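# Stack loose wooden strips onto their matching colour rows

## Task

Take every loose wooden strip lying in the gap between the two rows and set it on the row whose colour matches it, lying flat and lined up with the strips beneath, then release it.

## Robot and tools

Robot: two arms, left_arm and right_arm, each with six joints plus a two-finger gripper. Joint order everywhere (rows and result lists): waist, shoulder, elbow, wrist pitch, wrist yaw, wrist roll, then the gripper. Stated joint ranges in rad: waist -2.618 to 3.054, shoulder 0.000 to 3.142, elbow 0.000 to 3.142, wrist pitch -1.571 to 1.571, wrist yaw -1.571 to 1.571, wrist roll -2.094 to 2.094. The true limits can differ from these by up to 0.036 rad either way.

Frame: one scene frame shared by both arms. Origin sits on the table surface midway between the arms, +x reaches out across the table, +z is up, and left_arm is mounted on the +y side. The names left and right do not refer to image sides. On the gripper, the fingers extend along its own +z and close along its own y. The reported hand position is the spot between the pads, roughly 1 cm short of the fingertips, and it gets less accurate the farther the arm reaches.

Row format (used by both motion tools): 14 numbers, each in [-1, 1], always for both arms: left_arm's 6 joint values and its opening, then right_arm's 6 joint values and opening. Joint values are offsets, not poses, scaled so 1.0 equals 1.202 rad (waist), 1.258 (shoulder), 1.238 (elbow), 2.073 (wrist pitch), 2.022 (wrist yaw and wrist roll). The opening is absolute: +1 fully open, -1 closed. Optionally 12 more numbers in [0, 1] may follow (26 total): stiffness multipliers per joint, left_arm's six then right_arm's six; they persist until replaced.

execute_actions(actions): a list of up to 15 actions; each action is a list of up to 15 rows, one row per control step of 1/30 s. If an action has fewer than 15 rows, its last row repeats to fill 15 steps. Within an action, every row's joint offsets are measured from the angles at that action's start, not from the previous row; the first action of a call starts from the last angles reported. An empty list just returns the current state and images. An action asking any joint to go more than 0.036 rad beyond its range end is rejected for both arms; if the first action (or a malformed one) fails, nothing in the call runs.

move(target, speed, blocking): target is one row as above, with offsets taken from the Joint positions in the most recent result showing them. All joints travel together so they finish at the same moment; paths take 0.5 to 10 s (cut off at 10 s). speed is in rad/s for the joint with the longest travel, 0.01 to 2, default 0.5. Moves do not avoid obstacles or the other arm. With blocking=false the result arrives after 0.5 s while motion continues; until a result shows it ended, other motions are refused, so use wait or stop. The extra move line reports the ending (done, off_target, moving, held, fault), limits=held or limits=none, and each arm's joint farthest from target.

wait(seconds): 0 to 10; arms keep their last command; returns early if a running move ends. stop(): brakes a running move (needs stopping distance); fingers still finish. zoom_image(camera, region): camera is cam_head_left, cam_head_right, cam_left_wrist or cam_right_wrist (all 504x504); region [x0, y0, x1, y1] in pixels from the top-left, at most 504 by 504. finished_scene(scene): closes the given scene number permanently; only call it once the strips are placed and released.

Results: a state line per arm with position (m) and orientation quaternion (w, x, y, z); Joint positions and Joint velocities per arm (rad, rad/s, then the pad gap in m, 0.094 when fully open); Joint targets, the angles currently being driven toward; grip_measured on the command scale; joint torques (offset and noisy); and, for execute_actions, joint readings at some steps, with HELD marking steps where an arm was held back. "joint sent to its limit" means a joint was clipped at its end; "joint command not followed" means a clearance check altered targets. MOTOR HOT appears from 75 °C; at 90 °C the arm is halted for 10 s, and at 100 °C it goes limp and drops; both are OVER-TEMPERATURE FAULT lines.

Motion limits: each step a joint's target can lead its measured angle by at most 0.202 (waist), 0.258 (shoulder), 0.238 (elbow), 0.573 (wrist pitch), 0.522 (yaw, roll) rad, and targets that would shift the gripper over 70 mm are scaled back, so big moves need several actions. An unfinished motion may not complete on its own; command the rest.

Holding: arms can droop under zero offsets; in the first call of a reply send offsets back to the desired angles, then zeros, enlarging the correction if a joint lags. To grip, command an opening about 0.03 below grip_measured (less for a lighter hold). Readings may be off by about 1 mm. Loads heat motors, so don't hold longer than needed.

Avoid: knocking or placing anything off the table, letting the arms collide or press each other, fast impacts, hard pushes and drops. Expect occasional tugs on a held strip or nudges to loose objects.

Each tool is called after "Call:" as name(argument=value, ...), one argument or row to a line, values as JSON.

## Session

Call:
execute_actions(
  actions=[],
)

Scene clock: 0.00 s.
left_arm: end_effector_position=(+0.6914, +0.2021, +0.2132) grip_measured=+1.000 end_effector_quat_wxyz=(+0.563, +0.389, +0.666, -0.296) | right_arm: end_effector_position=(-0.0441, -0.4309, +0.1051) grip_measured=+1.000 end_effector_quat_wxyz=(+0.104, +0.349, +0.931, +0.023)
Joint names: [waist, shoulder, elbow, wrist pitch, wrist yaw, wrist roll]
Joint positions: left_arm=[ 0.363  2.635  2.531 -0.392  1.158  0.505  0.094] | right_arm=[-1.604  1.252  0.933 -1.267 -0.213 -1.063  0.094]
Joint velocities: left_arm=[-0.007  0.002 -0.017  0.007  0.007  0.066  0.   ] | right_arm=[-0.002 -0.012 -0.017  0.022  0.007 -0.125  0.   ]
Joint torques (N m, as the arm reports them, + toward a larger angle): no reading
Motor temperatures (°C, as the motors report them): left_arm=[27 31 28 27 27 28] | right_arm=[28 31 27 30 28 28]
Joint targets: left_arm=[0.363 2.613 2.543 -0.389 1.167 0.506] | right_arm=[-1.604 1.245 0.941 -1.270 -0.220 -1.063]
Joint stiffness scale: left_arm=[1. 1. 1. 1. 1. 1.] | right_arm=[1. 1. 1. 1. 1. 1.]

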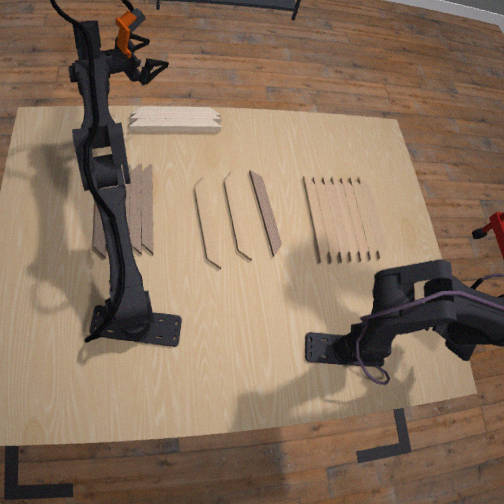

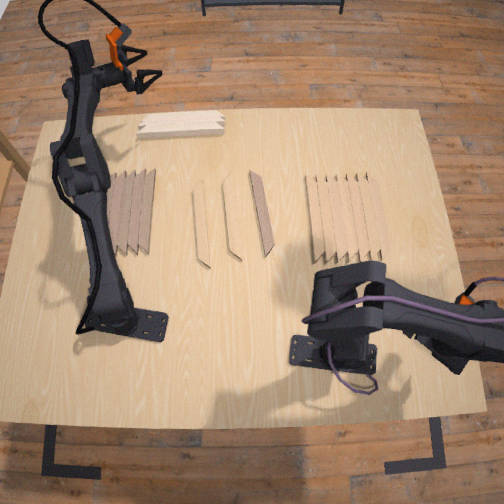

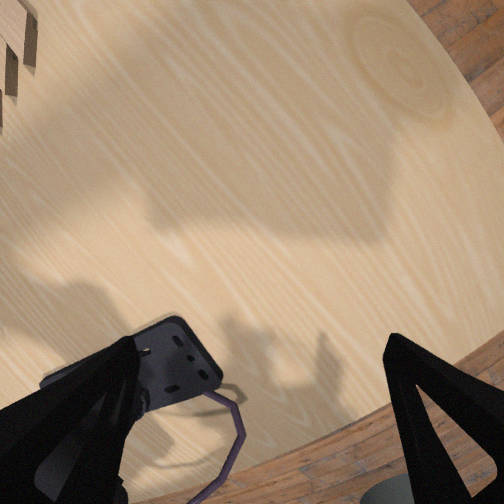

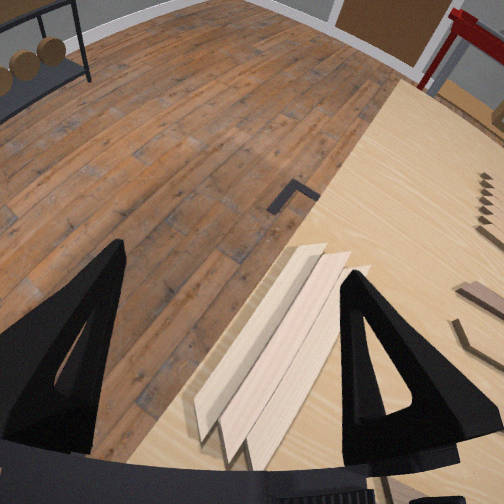

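Call:
move(
  target=[-0.883,-0.286,-0.407,-0.447,-0.578,-0.743,0.2, 1.0,0.515,0.65,-0.05,0.11,0.6,0.2],
  speed=1.2,
)

Scene clock: 14.40 s.
left_arm: end_effector_position=(+0.3324, -0.1021, +0.0573) grip_measured=+0.202 end_effector_quat_wxyz=(-0.003, -0.054, +0.999, +0.002) | right_arm: end_effector_position=(+0.2595, -0.4354, +0.1302) grip_measured=+0.203 end_effector_quat_wxyz=(+0.005, +0.350, +0.937, -0.000)
Joint names: [waist, shoulder, elbow, wrist pitch, wrist yaw, wrist roll]
Joint positions: left_arm=[-0.707  2.311  2.041 -1.307  0.003 -0.989  0.056] | right_arm=[-0.396  1.9    1.701 -1.361 -0.001  0.144  0.057]
Joint velocities: left_arm=[-0.002 -0.002 -0.007  0.037  0.037 -0.037 -0.   ] | right_arm=[-0.007 -0.017 -0.007 -0.037  0.007 -0.095 -0.001]
Joint torques (N m, as the arm reports them, + toward a larger angle): left_arm=[  0.77 -17.16   4.61   0.51  -0.14  -0.04] | right_arm=[-0.49 -9.98  7.1   0.19  0.09  0.07]
Motor temperatures (°C, as the motors report them): left_arm=[27 41 30 29 27 28] | right_arm=[28 32 29 30 28 28]
Joint targets: left_arm=[-0.698 2.276 2.027 -1.318 -0.011 -0.997] | right_arm=[-0.402 1.900 1.738 -1.371 0.009 0.150]
Joint stiffness scale: left_arm=[1. 1. 1. 1. 1. 1.] | right_arm=[1. 1. 1. 1. 1. 1.]
move: off_target (left_arm, right_arm); limits=none; left_arm: farthest joint: the shoulder, 0.036 radians from its target (0.360 radians at the start); right_arm: farthest joint: the elbow, 0.037 radians from its target (0.805 radians at the start)

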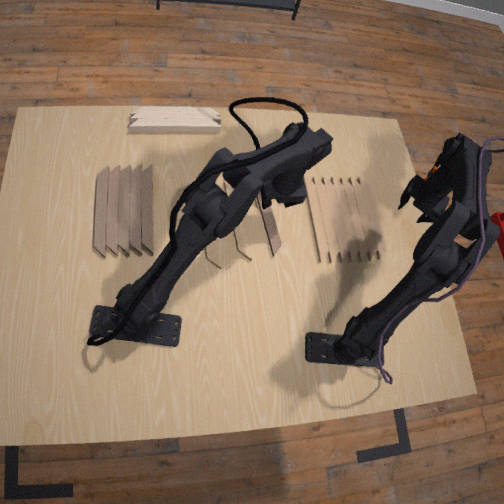

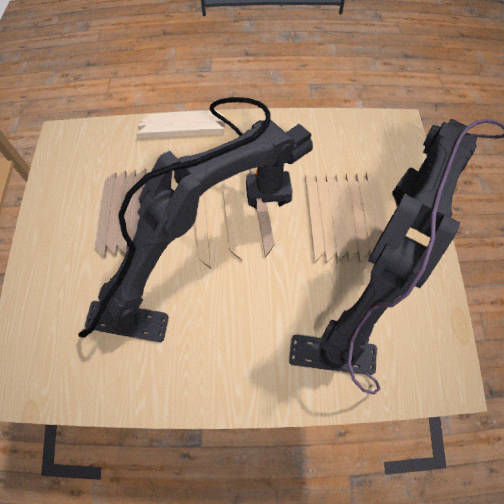

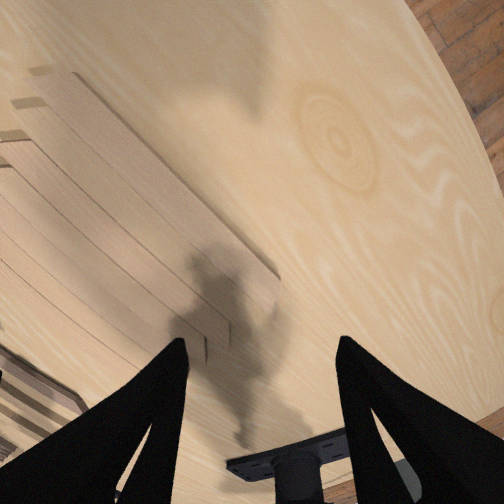

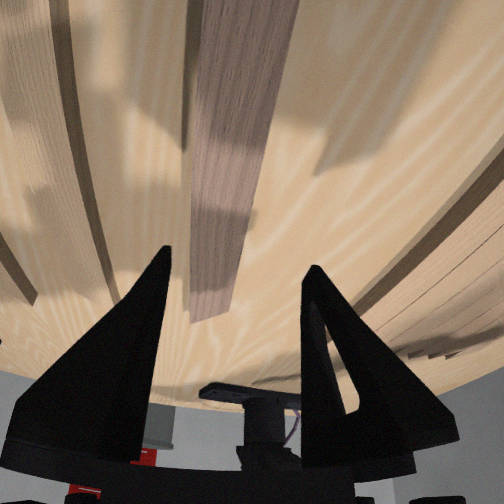

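Call:
move(
  target=[0.023,-0.05,-0.191,0.099,0,0.012,0.2, 0,0,0.02,0,0,0,0.2],
  speed=0.4,
)

Scene clock: 21.90 s.
left_arm: end_effector_position=(+0.3310, -0.0893, +0.0154) grip_measured=+0.201 end_effector_quat_wxyz=(-0.003, -0.055, +0.998, -0.002) | right_arm: end_effector_position=(+0.2595, -0.4354, +0.1302) grip_measured=+0.203 end_effector_quat_wxyz=(+0.005, +0.350, +0.937, -0.000)
Joint names: [waist, shoulder, elbow, wrist pitch, wrist yaw, wrist roll]
Joint positions: left_arm=[-0.689  2.28   1.82  -1.112  0.007 -0.972  0.056] | right_arm=[-0.396  1.9    1.701 -1.362 -0.001  0.145  0.057]
Joint velocities: left_arm=[-0.007 -0.012  0.022 -0.037 -0.066 -0.037 -0.001] | right_arm=[ 0.002  0.012  0.017  0.007  0.007 -0.007 -0.   ]
Joint torques (N m, as the arm reports them, + toward a larger angle): left_arm=[  0.83 -16.44   4.33   0.7   -0.07   0.08] | right_arm=[-0.09 -9.85  6.19  0.34  0.01 -0.05]
Motor temperatures (°C, as the motors report them): left_arm=[27 43 29 28 27 28] | right_arm=[28 33 30 30 28 28]
Joint targets: left_arm=[-0.680 2.248 1.804 -1.102 0.003 -0.965] | right_arm=[-0.396 1.900 1.726 -1.362 -0.001 0.144]
Joint stiffness scale: left_arm=[1. 1. 1. 1. 1. 1.] | right_arm=[1. 1. 1. 1. 1. 1.]
move: off_target (left_arm, right_arm); limits=none; left_arm: farthest joint: the shoulder, 0.032 radians from its target (0.063 radians at the start); right_arm: farthest joint: the elbow, 0.025 radians from its target (0.025 radians at the start)

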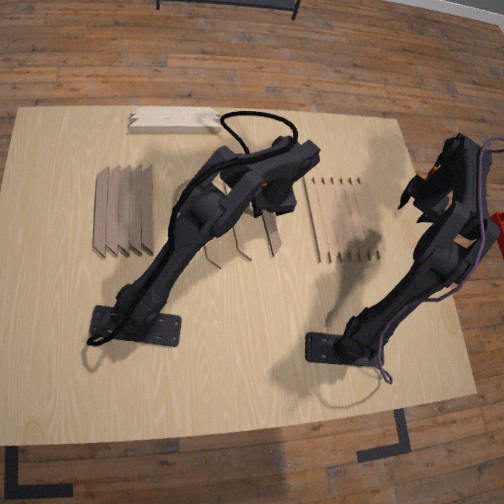

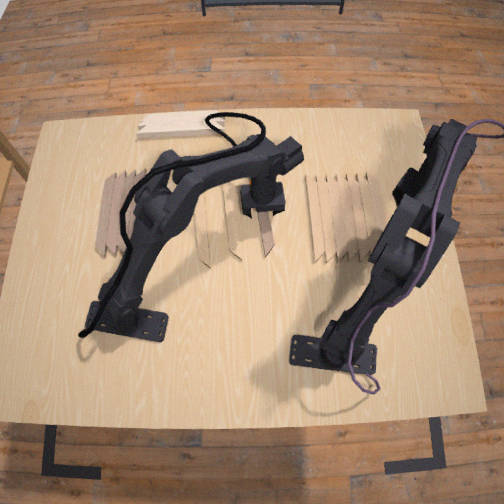

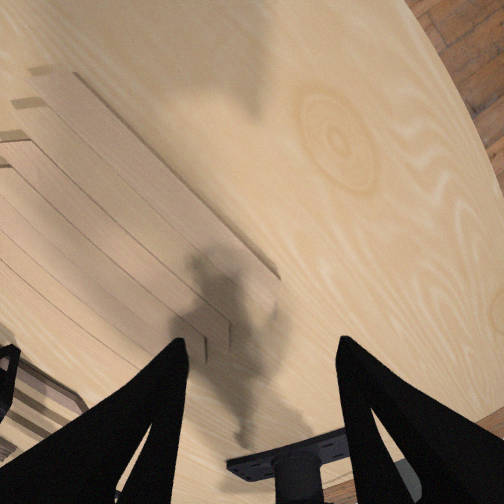

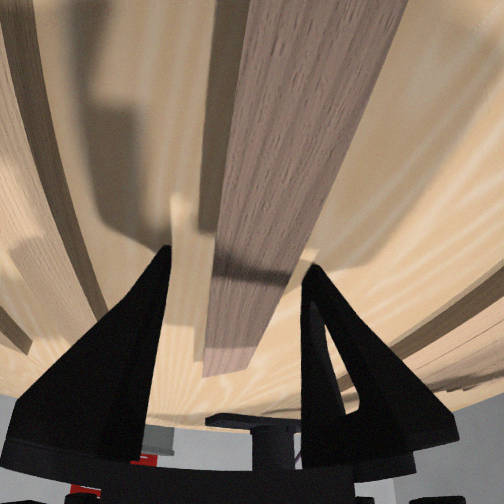

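Call:
move(
  target=[0,-0.02,0,0,0,0,-0.49, 0,0,0.02,0,0,0,0.2],
)

Call:
move(
  target=[0,-0.02,0.19,-0.1,0,0,-0.49, 0,0,0.02,0,0,0,0.2],
)

Call:
move(
  target=[0.825,-0.469,-0.705,0.153,0,0.543,-0.49, 0.943,0.244,0.146,0.08,0,0.188,0.2],
  speed=1.0,
)

Scene clock: 33.23 s.
left_arm: end_effector_position=(+0.3309, -0.0895, +0.0154) grip_measured=-0.453 end_effector_quat_wxyz=(-0.003, -0.055, +0.998, -0.002) | right_arm: end_effector_position=(+0.2595, -0.4354, +0.1302) grip_measured=+0.203 end_effector_quat_wxyz=(+0.005, +0.350, +0.937, -0.000)
Joint names: [waist, shoulder, elbow, wrist pitch, wrist yaw, wrist roll]
Joint positions: left_arm=[-0.689  2.28   1.82  -1.111  0.008 -0.972  0.026] | right_arm=[-0.396  1.9    1.701 -1.362 -0.001  0.145  0.057]
Joint velocities: left_arm=[ 0.007  0.007 -0.017 -0.11  -0.022 -0.125 -0.   ] | right_arm=[-0.012 -0.007 -0.007  0.007 -0.007  0.066 -0.001]
Joint torques (N m, as the arm reports them, + toward a larger angle): left_arm=[ -0.02 -15.89   5.75   0.61  -0.03   0.02] | right_arm=[-0.11 -9.85  6.37  0.31  0.   -0.01]
Motor temperatures (°C, as the motors report them): left_arm=[27 44 29 28 27 28] | right_arm=[28 34 30 30 28 28]
Joint targets: left_arm=[-0.689 2.255 1.820 -1.112 0.008 -0.972] | right_arm=[-0.396 1.900 1.726 -1.362 -0.001 0.145]
Joint stiffness scale: left_arm=[1. 1. 1. 1. 1. 1.] | right_arm=[1. 1. 1. 1. 1. 1.]
move: off_target (left_arm, right_arm); limits=none; left_arm: farthest joint: the shoulder, 0.025 radians from its target (0.025 radians at the start); right_arm: farthest joint: the elbow, 0.025 radians from its target (0.025 radians at the start)

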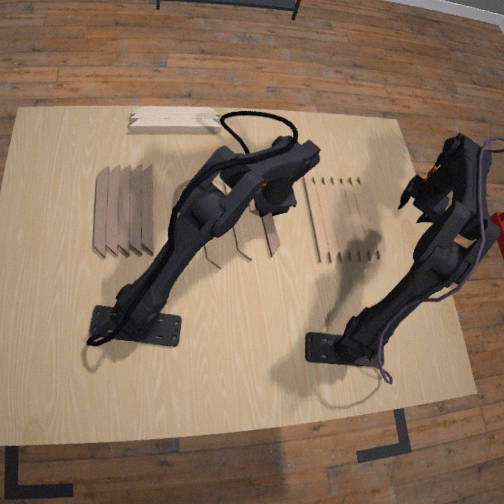

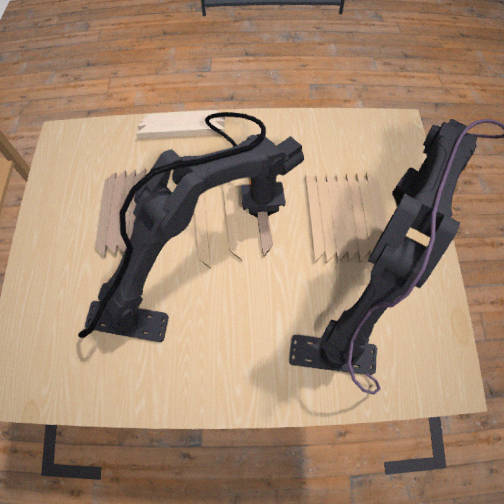

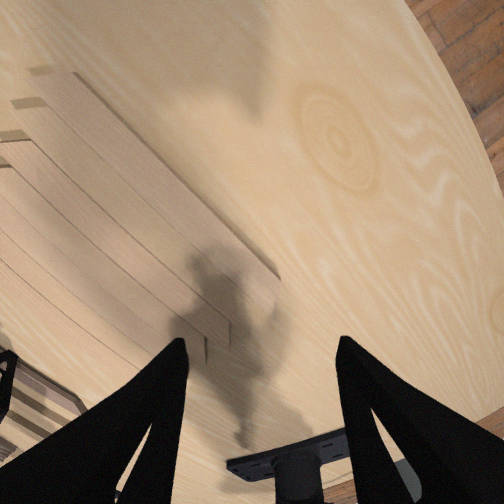

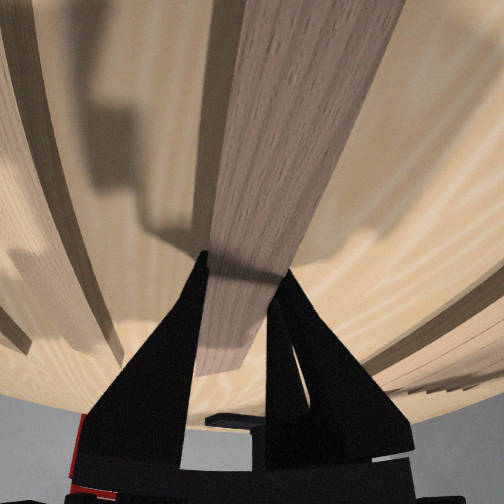

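Scene clock: 34.47 s.
left_arm: end_effector_position=(+0.3358, -0.0954, +0.0645) grip_measured=-0.453 end_effector_quat_wxyz=(-0.003, -0.055, +0.998, -0.004) | right_arm: end_effector_position=(+0.2595, -0.4354, +0.1302) grip_measured=+0.203 end_effector_quat_wxyz=(+0.005, +0.350, +0.937, -0.000)
Joint names: [waist, shoulder, elbow, wrist pitch, wrist yaw, wrist roll]
Joint positions: left_arm=[-0.689  2.284  2.023 -1.307  0.009 -0.972  0.026] | right_arm=[-0.396  1.9    1.701 -1.362 -0.001  0.145  0.057]
Joint velocities: left_arm=[-0.007 -0.002 -0.002 -0.007 -0.022  0.095  0.   ] | right_arm=[-0.002  0.012  0.002  0.022 -0.066  0.037 -0.001]
Joint torques (N m, as the arm reports them, + toward a larger angle): left_arm=[ -0.01 -16.45   8.95   0.51  -0.03   0.03] | right_arm=[ 0.06 -9.88  6.22  0.32  0.02 -0.05]
Motor temperatures (°C, as the motors report them): left_arm=[27 44 29 28 27 28] | right_arm=[28 35 30 30 28 28]
Joint targets: left_arm=[-0.689 2.255 2.055 -1.318 0.008 -0.972] | right_arm=[-0.396 1.900 1.726 -1.362 -0.001 0.145]
Joint stiffness scale: left_arm=[1. 1. 1. 1. 1. 1.] | right_arm=[1. 1. 1. 1. 1. 1.]
move: off_target (left_arm, right_arm); limits=none; left_arm: farthest joint: the elbow, 0.032 radians from its target (0.236 radians at the start); right_arm: farthest joint: the elbow, 0.025 radians from its target (0.025 radians at the start)

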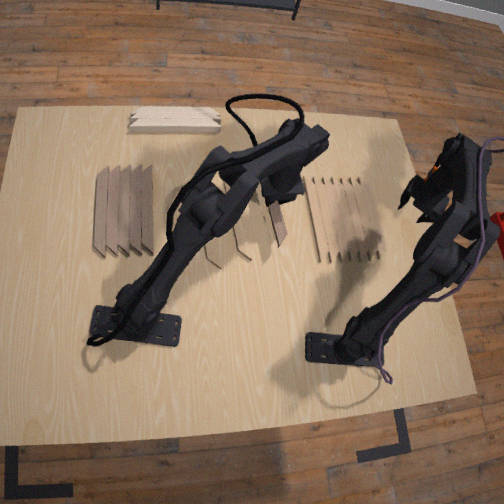

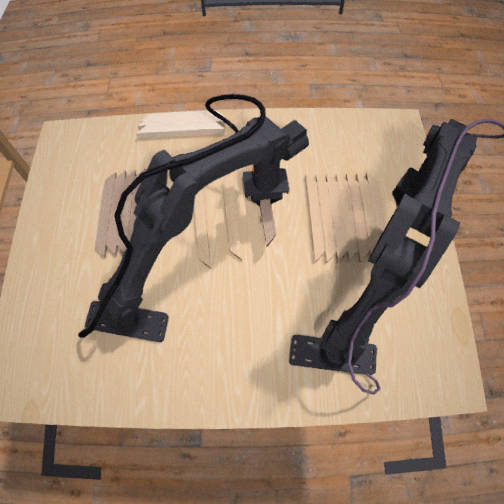

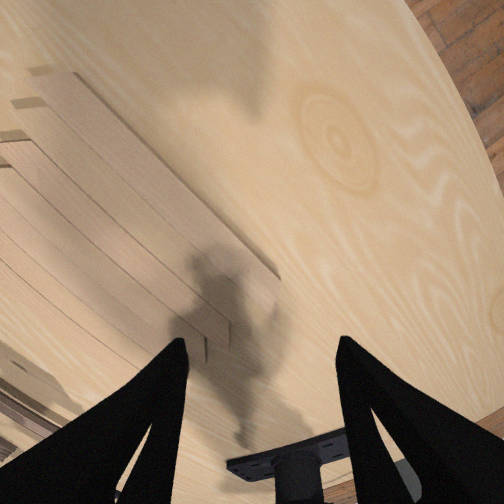

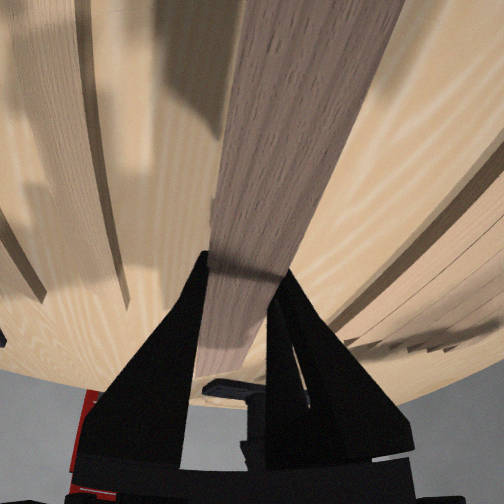

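Scene clock: 36.57 s.
left_arm: end_effector_position=(+0.3439, +0.2812, +0.0497) grip_measured=-0.453 end_effector_quat_wxyz=(+0.000, -0.005, +1.000, -0.003) | right_arm: end_effector_position=(+0.3153, -0.0109, +0.0498) grip_measured=+0.203 end_effector_quat_wxyz=(-0.002, -0.024, +1.000, +0.002)
Joint names: [waist, shoulder, elbow, wrist pitch, wrist yaw, wrist roll]
Joint positions: left_arm=[ 0.301  1.728  1.161 -1.004  0.007  0.118  0.026] | right_arm=[ 0.742  2.211  1.843 -1.204 -0.005  0.519  0.057]
Joint velocities: left_arm=[-0.027 -0.002 -0.012  0.022 -0.051 -0.095 -0.   ] | right_arm=[-0.002 -0.017  0.007 -0.007  0.037  0.022  0.   ]
Joint torques (N m, as the arm reports them, + toward a larger angle): left_arm=[  0.08 -11.44   4.67   0.76  -0.02   0.08] | right_arm=[ -0.34 -12.85   7.08   0.42   0.1    0.11]
Motor temperatures (°C, as the motors report them): left_arm=[27 43 29 28 27 28] | right_arm=[28 35 30 30 28 28]
Joint targets: left_arm=[0.302 1.694 1.150 -0.990 0.009 0.126] | right_arm=[0.737 2.207 1.882 -1.196 -0.001 0.525]
Joint stiffness scale: left_arm=[1. 1. 1. 1. 1. 1.] | right_arm=[1. 1. 1. 1. 1. 1.]
move: off_target (left_arm, right_arm); limits=none; left_arm: farthest joint: the shoulder, 0.034 radians from its target (0.590 radians at the start); right_arm: farthest joint: the elbow, 0.039 radians from its target (0.181 radians at the start)

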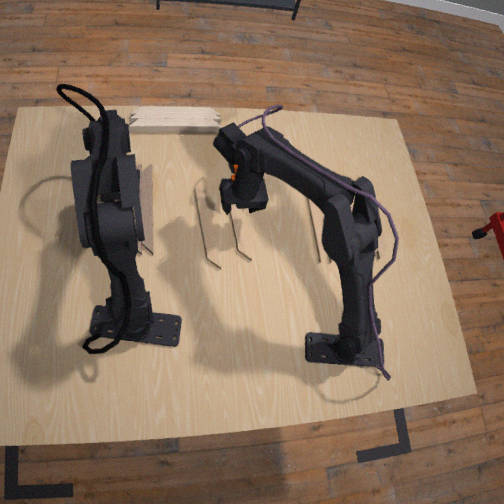

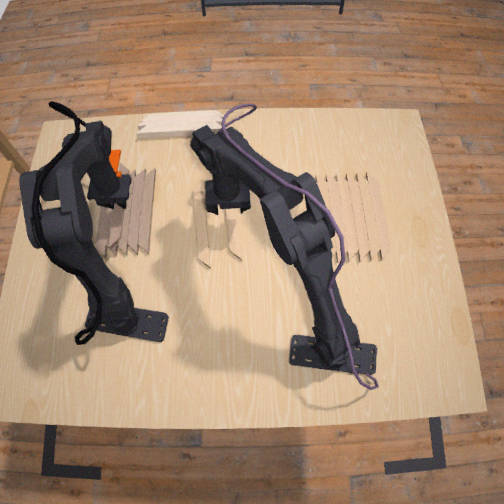

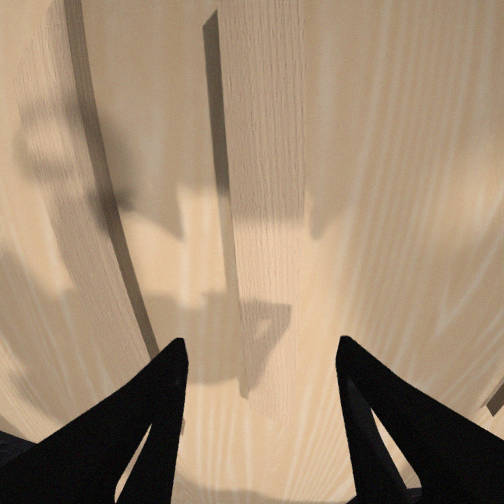

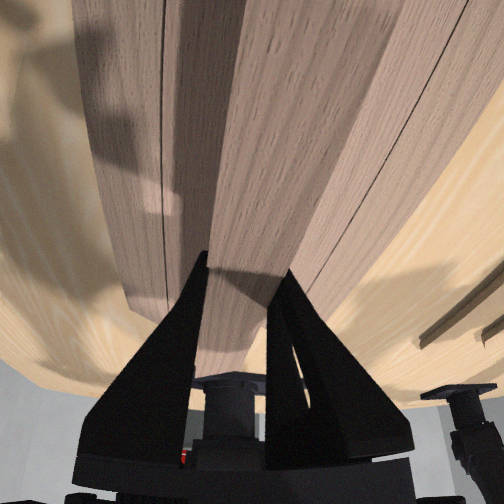

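Call:
move(
  target=[0,-0.02,-0.06,0.037,0,-0.01,-0.49, 0,0,-0.1325,0.075,0,-0.028,0.2],
  speed=0.3,
)

Call:
zoom_image(
  camera="cam_head_right",
  region=[60,150,200,280],
)

Scene clock: 41.27 s.
left_arm: end_effector_position=(+0.3382, +0.2804, +0.0347) grip_measured=-0.453 end_effector_quat_wxyz=(-0.000, -0.011, +1.000, -0.003) | right_arm: end_effector_position=(+0.3087, -0.0151, +0.0133) grip_measured=+0.203 end_effector_quat_wxyz=(-0.002, -0.050, +0.999, +0.002)
Joint names: [waist, shoulder, elbow, wrist pitch, wrist yaw, wrist roll]
Joint positions: left_arm=[ 0.301  1.728  1.097 -0.941  0.007  0.105  0.026] | right_arm=[ 0.742  2.211  1.695 -1.058 -0.005  0.468  0.057]
Joint velocities: left_arm=[ 0.017 -0.002  0.012  0.007 -0.037 -0.022  0.   ] | right_arm=[-0.012  0.002 -0.012 -0.037  0.037 -0.022  0.001]
Joint torques (N m, as the arm reports them, + toward a larger angle): left_arm=[ -0.05 -10.64   4.49   0.74  -0.03  -0.03] | right_arm=[ -0.08 -12.5    3.29   0.4   -0.01  -0.05]
Motor temperatures (°C, as the motors report them): left_arm=[27 42 29 28 27 28] | right_arm=[28 36 30 30 28 28]
Joint targets: left_arm=[0.301 1.703 1.086 -0.927 0.007 0.097] | right_arm=[0.742 2.211 1.678 -1.049 -0.005 0.462]
Joint stiffness scale: left_arm=[1. 1. 1. 1. 1. 1.] | right_arm=[1. 1. 1. 1. 1. 1.]
move: off_target (left_arm); limits=none; left_arm: farthest joint: the shoulder, 0.026 radians from its target (0.026 radians at the start); right_arm: farthest joint: the elbow, 0.016 radians from its target (0.164 radians at the start)

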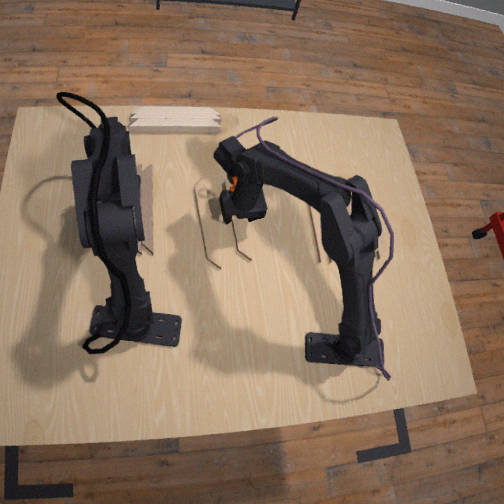

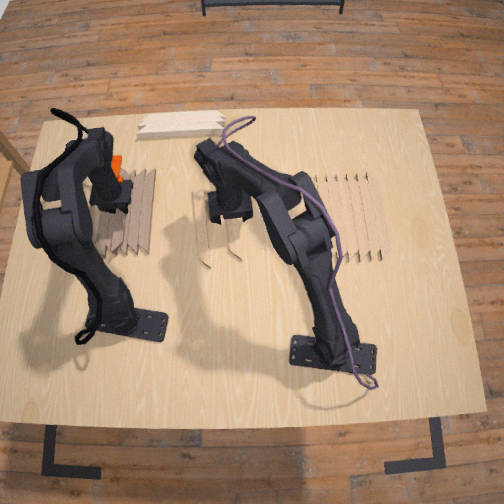

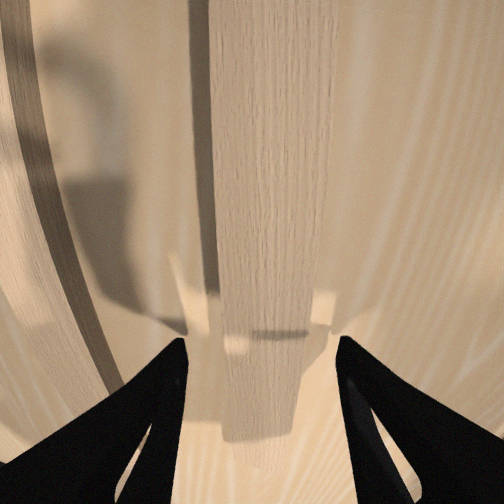

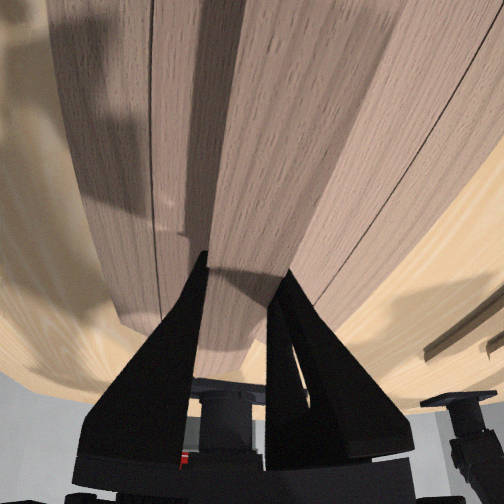

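Region (60, 150, 200, 280) of cam_head_right's 504x504 image, scaled by 3.600, with more detail than that image has; it fills the top 468 rows of this view, and the rest is white.

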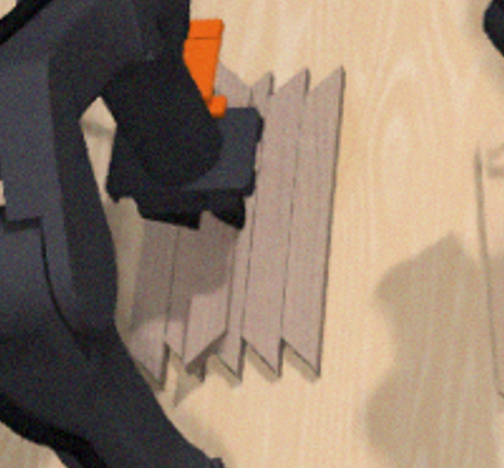

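Call:
move(
  target=[0,0.02,0,0.018,0,0,-0.49, 0,0,0,0,0,0,-0.49],
  speed=0.1,
)

Scene clock: 45.93 s.
left_arm: end_effector_position=(+0.3419, +0.2809, +0.0286) grip_measured=-0.453 end_effector_quat_wxyz=(+0.000, -0.011, +1.000, -0.003) | right_arm: end_effector_position=(+0.3089, -0.0151, +0.0133) grip_measured=-0.458 end_effector_quat_wxyz=(-0.002, -0.050, +0.999, +0.001)
Joint names: [waist, shoulder, elbow, wrist pitch, wrist yaw, wrist roll]
Joint positions: left_arm=[ 0.301  1.751  1.097 -0.918  0.007  0.105  0.026] | right_arm=[ 0.742  2.211  1.695 -1.057 -0.005  0.468  0.025]
Joint velocities: left_arm=[ 0.007 -0.002  0.002  0.007 -0.007 -0.081 -0.002] | right_arm=[ 0.007 -0.002 -0.002 -0.007 -0.037 -0.022  0.   ]
Joint torques (N m, as the arm reports them, + toward a larger angle): left_arm=[ 0.   -8.5   5.44  0.75 -0.03  0.02] | right_arm=[ -0.05 -12.53   4.48   0.3    0.04  -0.04]
Motor temperatures (°C, as the motors report them): left_arm=[27 41 29 28 27 28] | right_arm=[28 37 30 30 28 28]
Joint targets: left_arm=[0.301 1.753 1.097 -0.904 0.007 0.105] | right_arm=[0.742 2.211 1.695 -1.058 -0.005 0.468]
Joint stiffness scale: left_arm=[1. 1. 1. 1. 1. 1.] | right_arm=[1. 1. 1. 1. 1. 1.]
move: done; limits=none; left_arm: farthest joint: the wrist pitch, 0.014 radians from its target (0.037 radians at the start); right_arm: farthest joint: the wrist pitch, 0.001 radians from its target (0.001 radians at the start)

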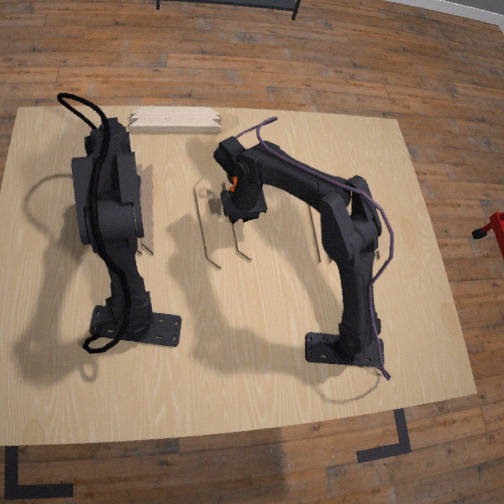

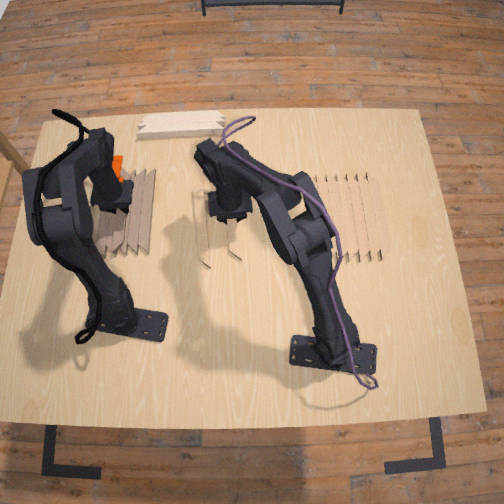

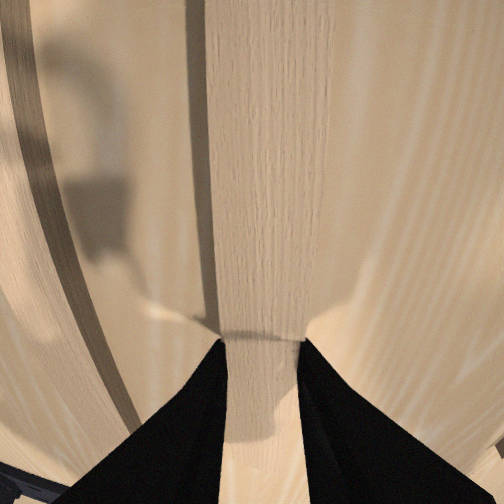

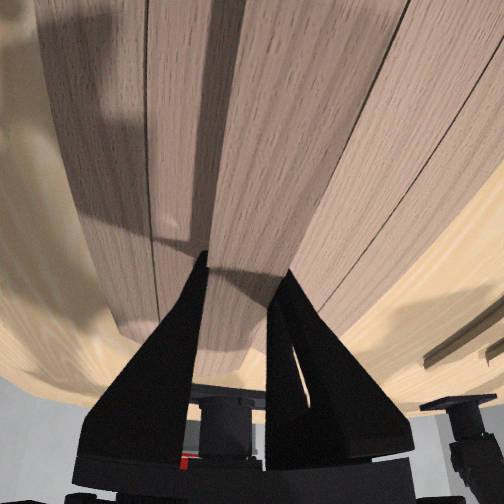

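Call:
move(
  target=[-0.017,0.005,0,0,0,0,-0.49, 0,-0.01,0.19,-0.1,0,0,-0.49],
  speed=0.4,
)

Call:
move(
  target=[0,0,0,0,0,0,0, -0.689,-0.242,-0.412,0.1085,0,-0.351,-0.49],
  speed=0.9,
)

Call:
zoom_image(
  camera="cam_head_left",
  region=[280,150,420,280],
)

Scene clock: 54.47 s.
left_arm: end_effector_position=(+0.3423, +0.2785, +0.0286) grip_measured=-0.453 end_effector_quat_wxyz=(+0.000, -0.007, +1.000, -0.003) | right_arm: end_effector_position=(+0.3168, -0.0100, +0.0616) grip_measured=-0.458 end_effector_quat_wxyz=(-0.002, -0.050, +0.999, +0.001)
Joint names: [waist, shoulder, elbow, wrist pitch, wrist yaw, wrist roll]
Joint positions: left_arm=[ 0.292  1.751  1.097 -0.918  0.007  0.105  0.026] | right_arm=[ 0.742  2.215  1.896 -1.255 -0.005  0.468  0.025]
Joint velocities: left_arm=[-0.002 -0.027 -0.002 -0.051 -0.051  0.007  0.   ] | right_arm=[-0.022  0.012 -0.002 -0.066 -0.081 -0.037  0.   ]
Joint torques (N m, as the arm reports them, + toward a larger angle): left_arm=[-1.01 -8.15  5.42  0.62 -0.03  0.02] | right_arm=[  0.07 -13.94   6.82   0.19   0.01  -0.03]
Motor temperatures (°C, as the motors report them): left_arm=[27 39 29 28 27 28] | right_arm=[28 38 30 30 28 28]
Joint targets: left_arm=[0.281 1.757 1.097 -0.918 0.007 0.105] | right_arm=[0.742 2.198 1.930 -1.265 -0.005 0.468]
Joint stiffness scale: left_arm=[1. 1. 1. 1. 1. 1.] | right_arm=[1. 1. 1. 1. 1. 1.]
move: off_target (right_arm); limits=none; left_arm: farthest joint: the waist, 0.012 radians from its target (0.020 radians at the start); right_arm: farthest joint: the elbow, 0.034 radians from its target (0.235 radians at the start)

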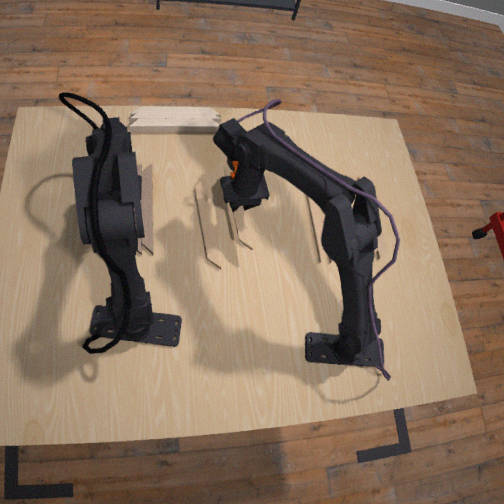

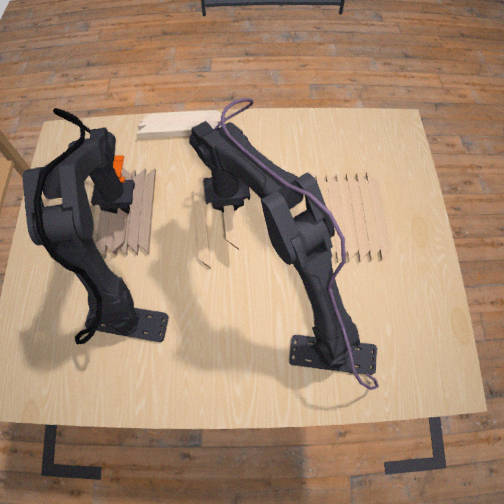

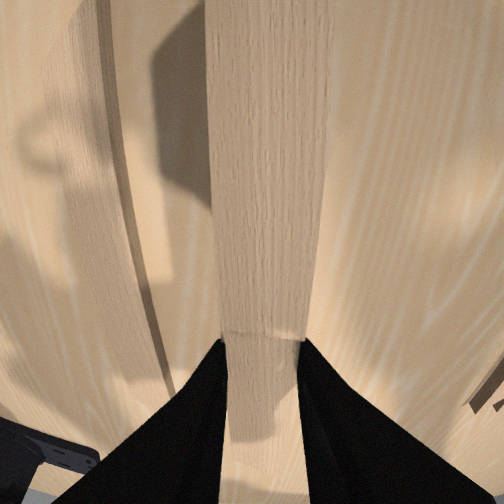

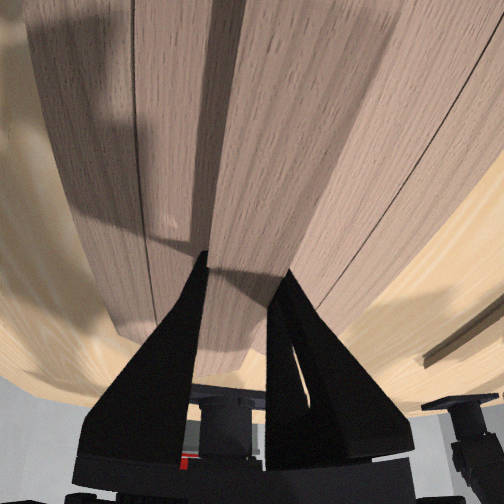

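Scene clock: 56.30 s.
left_arm: end_effector_position=(+0.3423, +0.2785, +0.0286) grip_measured=-0.001 end_effector_quat_wxyz=(+0.000, -0.007, +1.000, -0.003) | right_arm: end_effector_position=(+0.2986, -0.3349, +0.0434) grip_measured=-0.458 end_effector_quat_wxyz=(-0.002, +0.016, +1.000, +0.001)
Joint names: [waist, shoulder, elbow, wrist pitch, wrist yaw, wrist roll]
Joint positions: left_arm=[ 0.292  1.751  1.097 -0.918  0.007  0.105  0.047] | right_arm=[-0.094  1.938  1.403 -1.04  -0.002 -0.235  0.025]
Joint velocities: left_arm=[-0.002  0.002 -0.007  0.022 -0.007  0.007  0.001] | right_arm=[ 0.012 -0.002  0.002  0.007  0.037  0.037  0.   ]
Joint torques (N m, as the arm reports them, + toward a larger angle): left_arm=[-0.01 -8.75  5.46  0.62 -0.04  0.02] | right_arm=[  0.64 -12.42   3.16   0.46  -0.05  -0.05]
Motor temperatures (°C, as the motors report them): left_arm=[27 38 29 28 27 28] | right_arm=[28 38 30 30 28 28]
Joint targets: left_arm=[0.292 1.751 1.097 -0.918 0.007 0.105] | right_arm=[-0.086 1.910 1.386 -1.030 -0.005 -0.241]
Joint stiffness scale: left_arm=[1. 1. 1. 1. 1. 1.] | right_arm=[1. 1. 1. 1. 1. 1.]
move: off_target (right_arm); limits=none; left_arm: farthest joint: the waist, 0.000 radians from its target (0.000 radians at the start); right_arm: farthest joint: the shoulder, 0.027 radians from its target (0.304 radians at the start)

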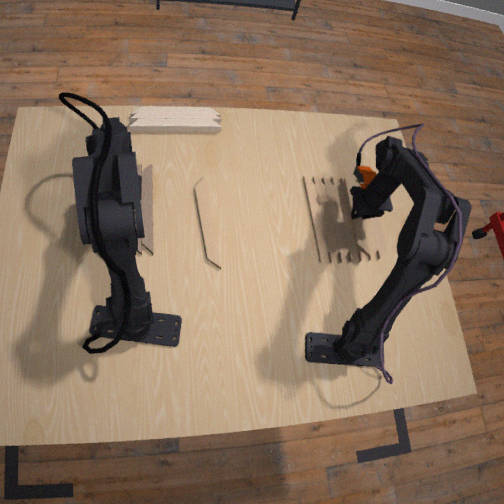

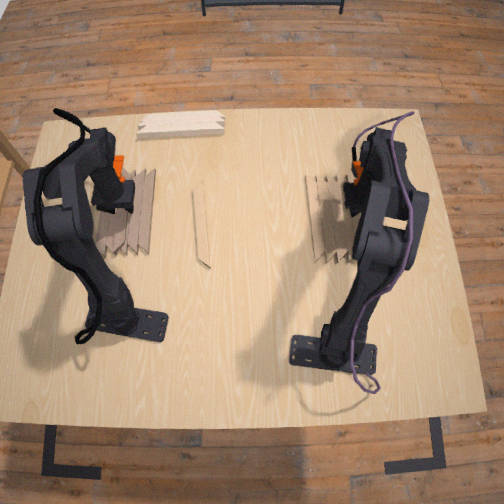

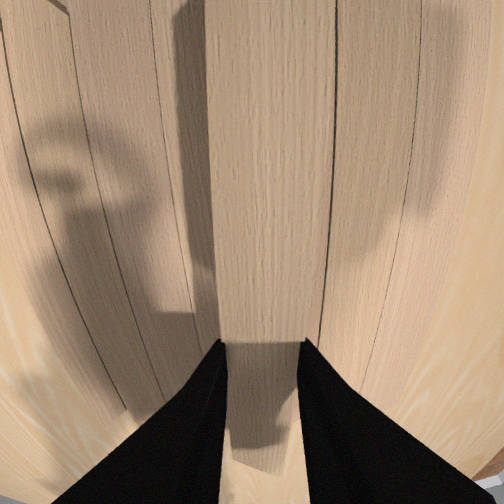

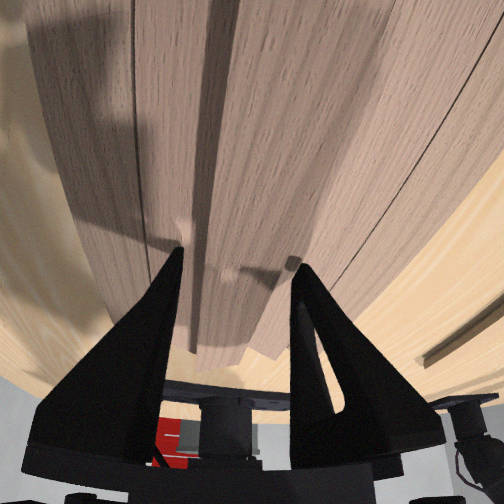

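Region (280, 150, 420, 280) of cam_head_left's 504x504 image, scaled by 3.600, with more detail than that image has; it fills the top 468 rows of this view, and the rest is white.

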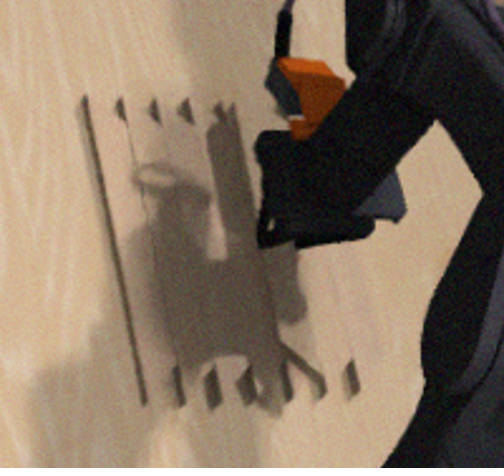

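Call:
move(
  target=[0,-0.02,0.3,-0.17,0,0,0.2, -0.026,-0.015,-0.049,0.027,0,-0.041,-0.49],
  speed=0.5,
)

Call:
zoom_image(
  camera="cam_head_left",
  region=[280,150,420,280],
)

Scene clock: 63.70 s.
left_arm: end_effector_position=(+0.3617, +0.2808, +0.1116) grip_measured=+0.198 end_effector_quat_wxyz=(-0.002, -0.007, +1.000, -0.004) | right_arm: end_effector_position=(+0.2939, -0.3421, +0.0330) grip_measured=-0.458 end_effector_quat_wxyz=(-0.000, -0.010, +1.000, +0.001)
Joint names: [waist, shoulder, elbow, wrist pitch, wrist yaw, wrist roll]
Joint positions: left_arm=[ 0.292  1.751  1.438 -1.263  0.007  0.105  0.056] | right_arm=[-0.117  1.938  1.36  -0.994 -0.002 -0.312  0.025]
Joint velocities: left_arm=[-0.007 -0.002  0.007  0.007 -0.051  0.022 -0.   ] | right_arm=[ 0.012 -0.012 -0.017  0.007  0.007 -0.095 -0.001]
Joint torques (N m, as the arm reports them, + toward a larger angle): left_arm=[ -0.03 -11.19   8.78   0.56  -0.04   0.02] | right_arm=[ -0.75 -11.38   3.17   0.49  -0.01  -0.04]
Motor temperatures (°C, as the motors report them): left_arm=[27 38 30 28 27 28] | right_arm=[28 38 29 30 28 28]
Joint targets: left_arm=[0.292 1.725 1.468 -1.270 0.007 0.105] | right_arm=[-0.125 1.919 1.342 -0.984 -0.002 -0.318]
Joint stiffness scale: left_arm=[1. 1. 1. 1. 1. 1.] | right_arm=[1. 1. 1. 1. 1. 1.]
move: off_target (left_arm); limits=none; left_arm: farthest joint: the elbow, 0.031 radians from its target (0.371 radians at the start); right_arm: farthest joint: the shoulder, 0.019 radians from its target (0.019 radians at the start)

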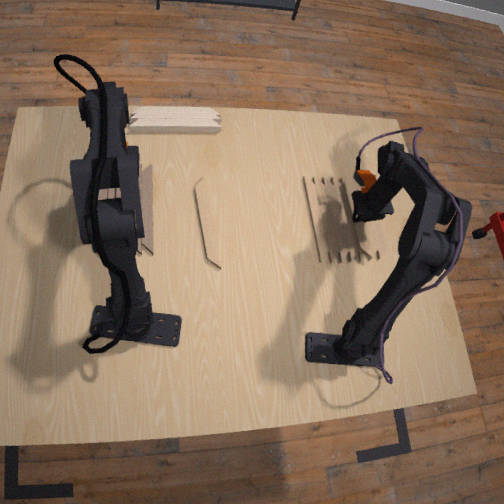

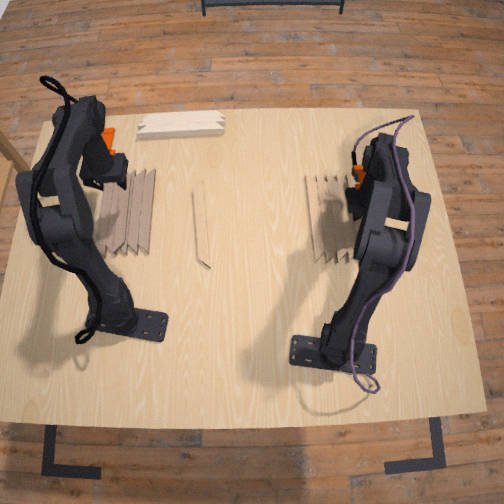

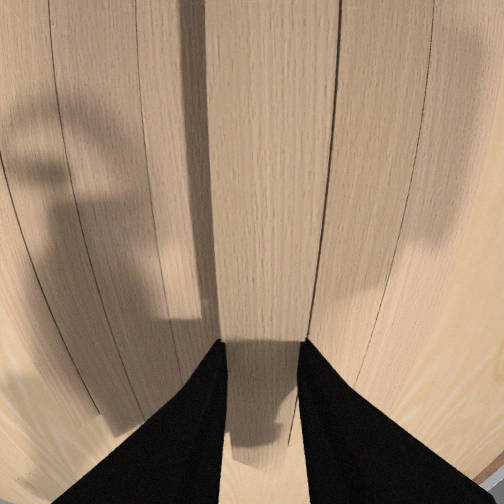

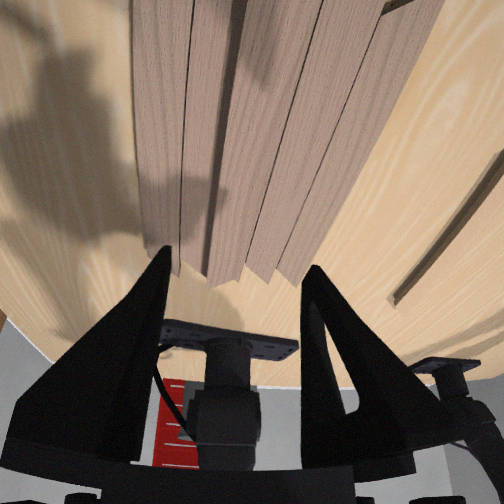

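Region (280, 150, 420, 280) of cam_head_left's 504x504 image, scaled by 3.600, with more detail than that image has; it fills the top 468 rows of this view, and the rest is white.

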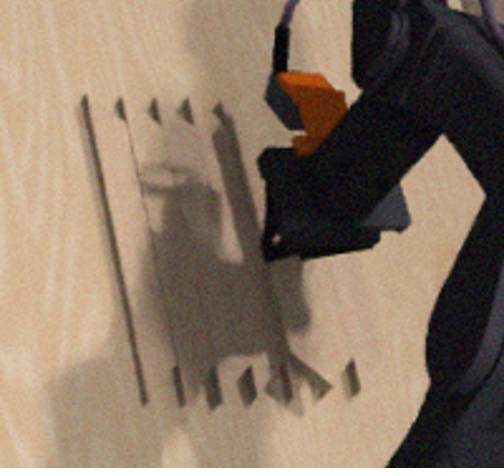

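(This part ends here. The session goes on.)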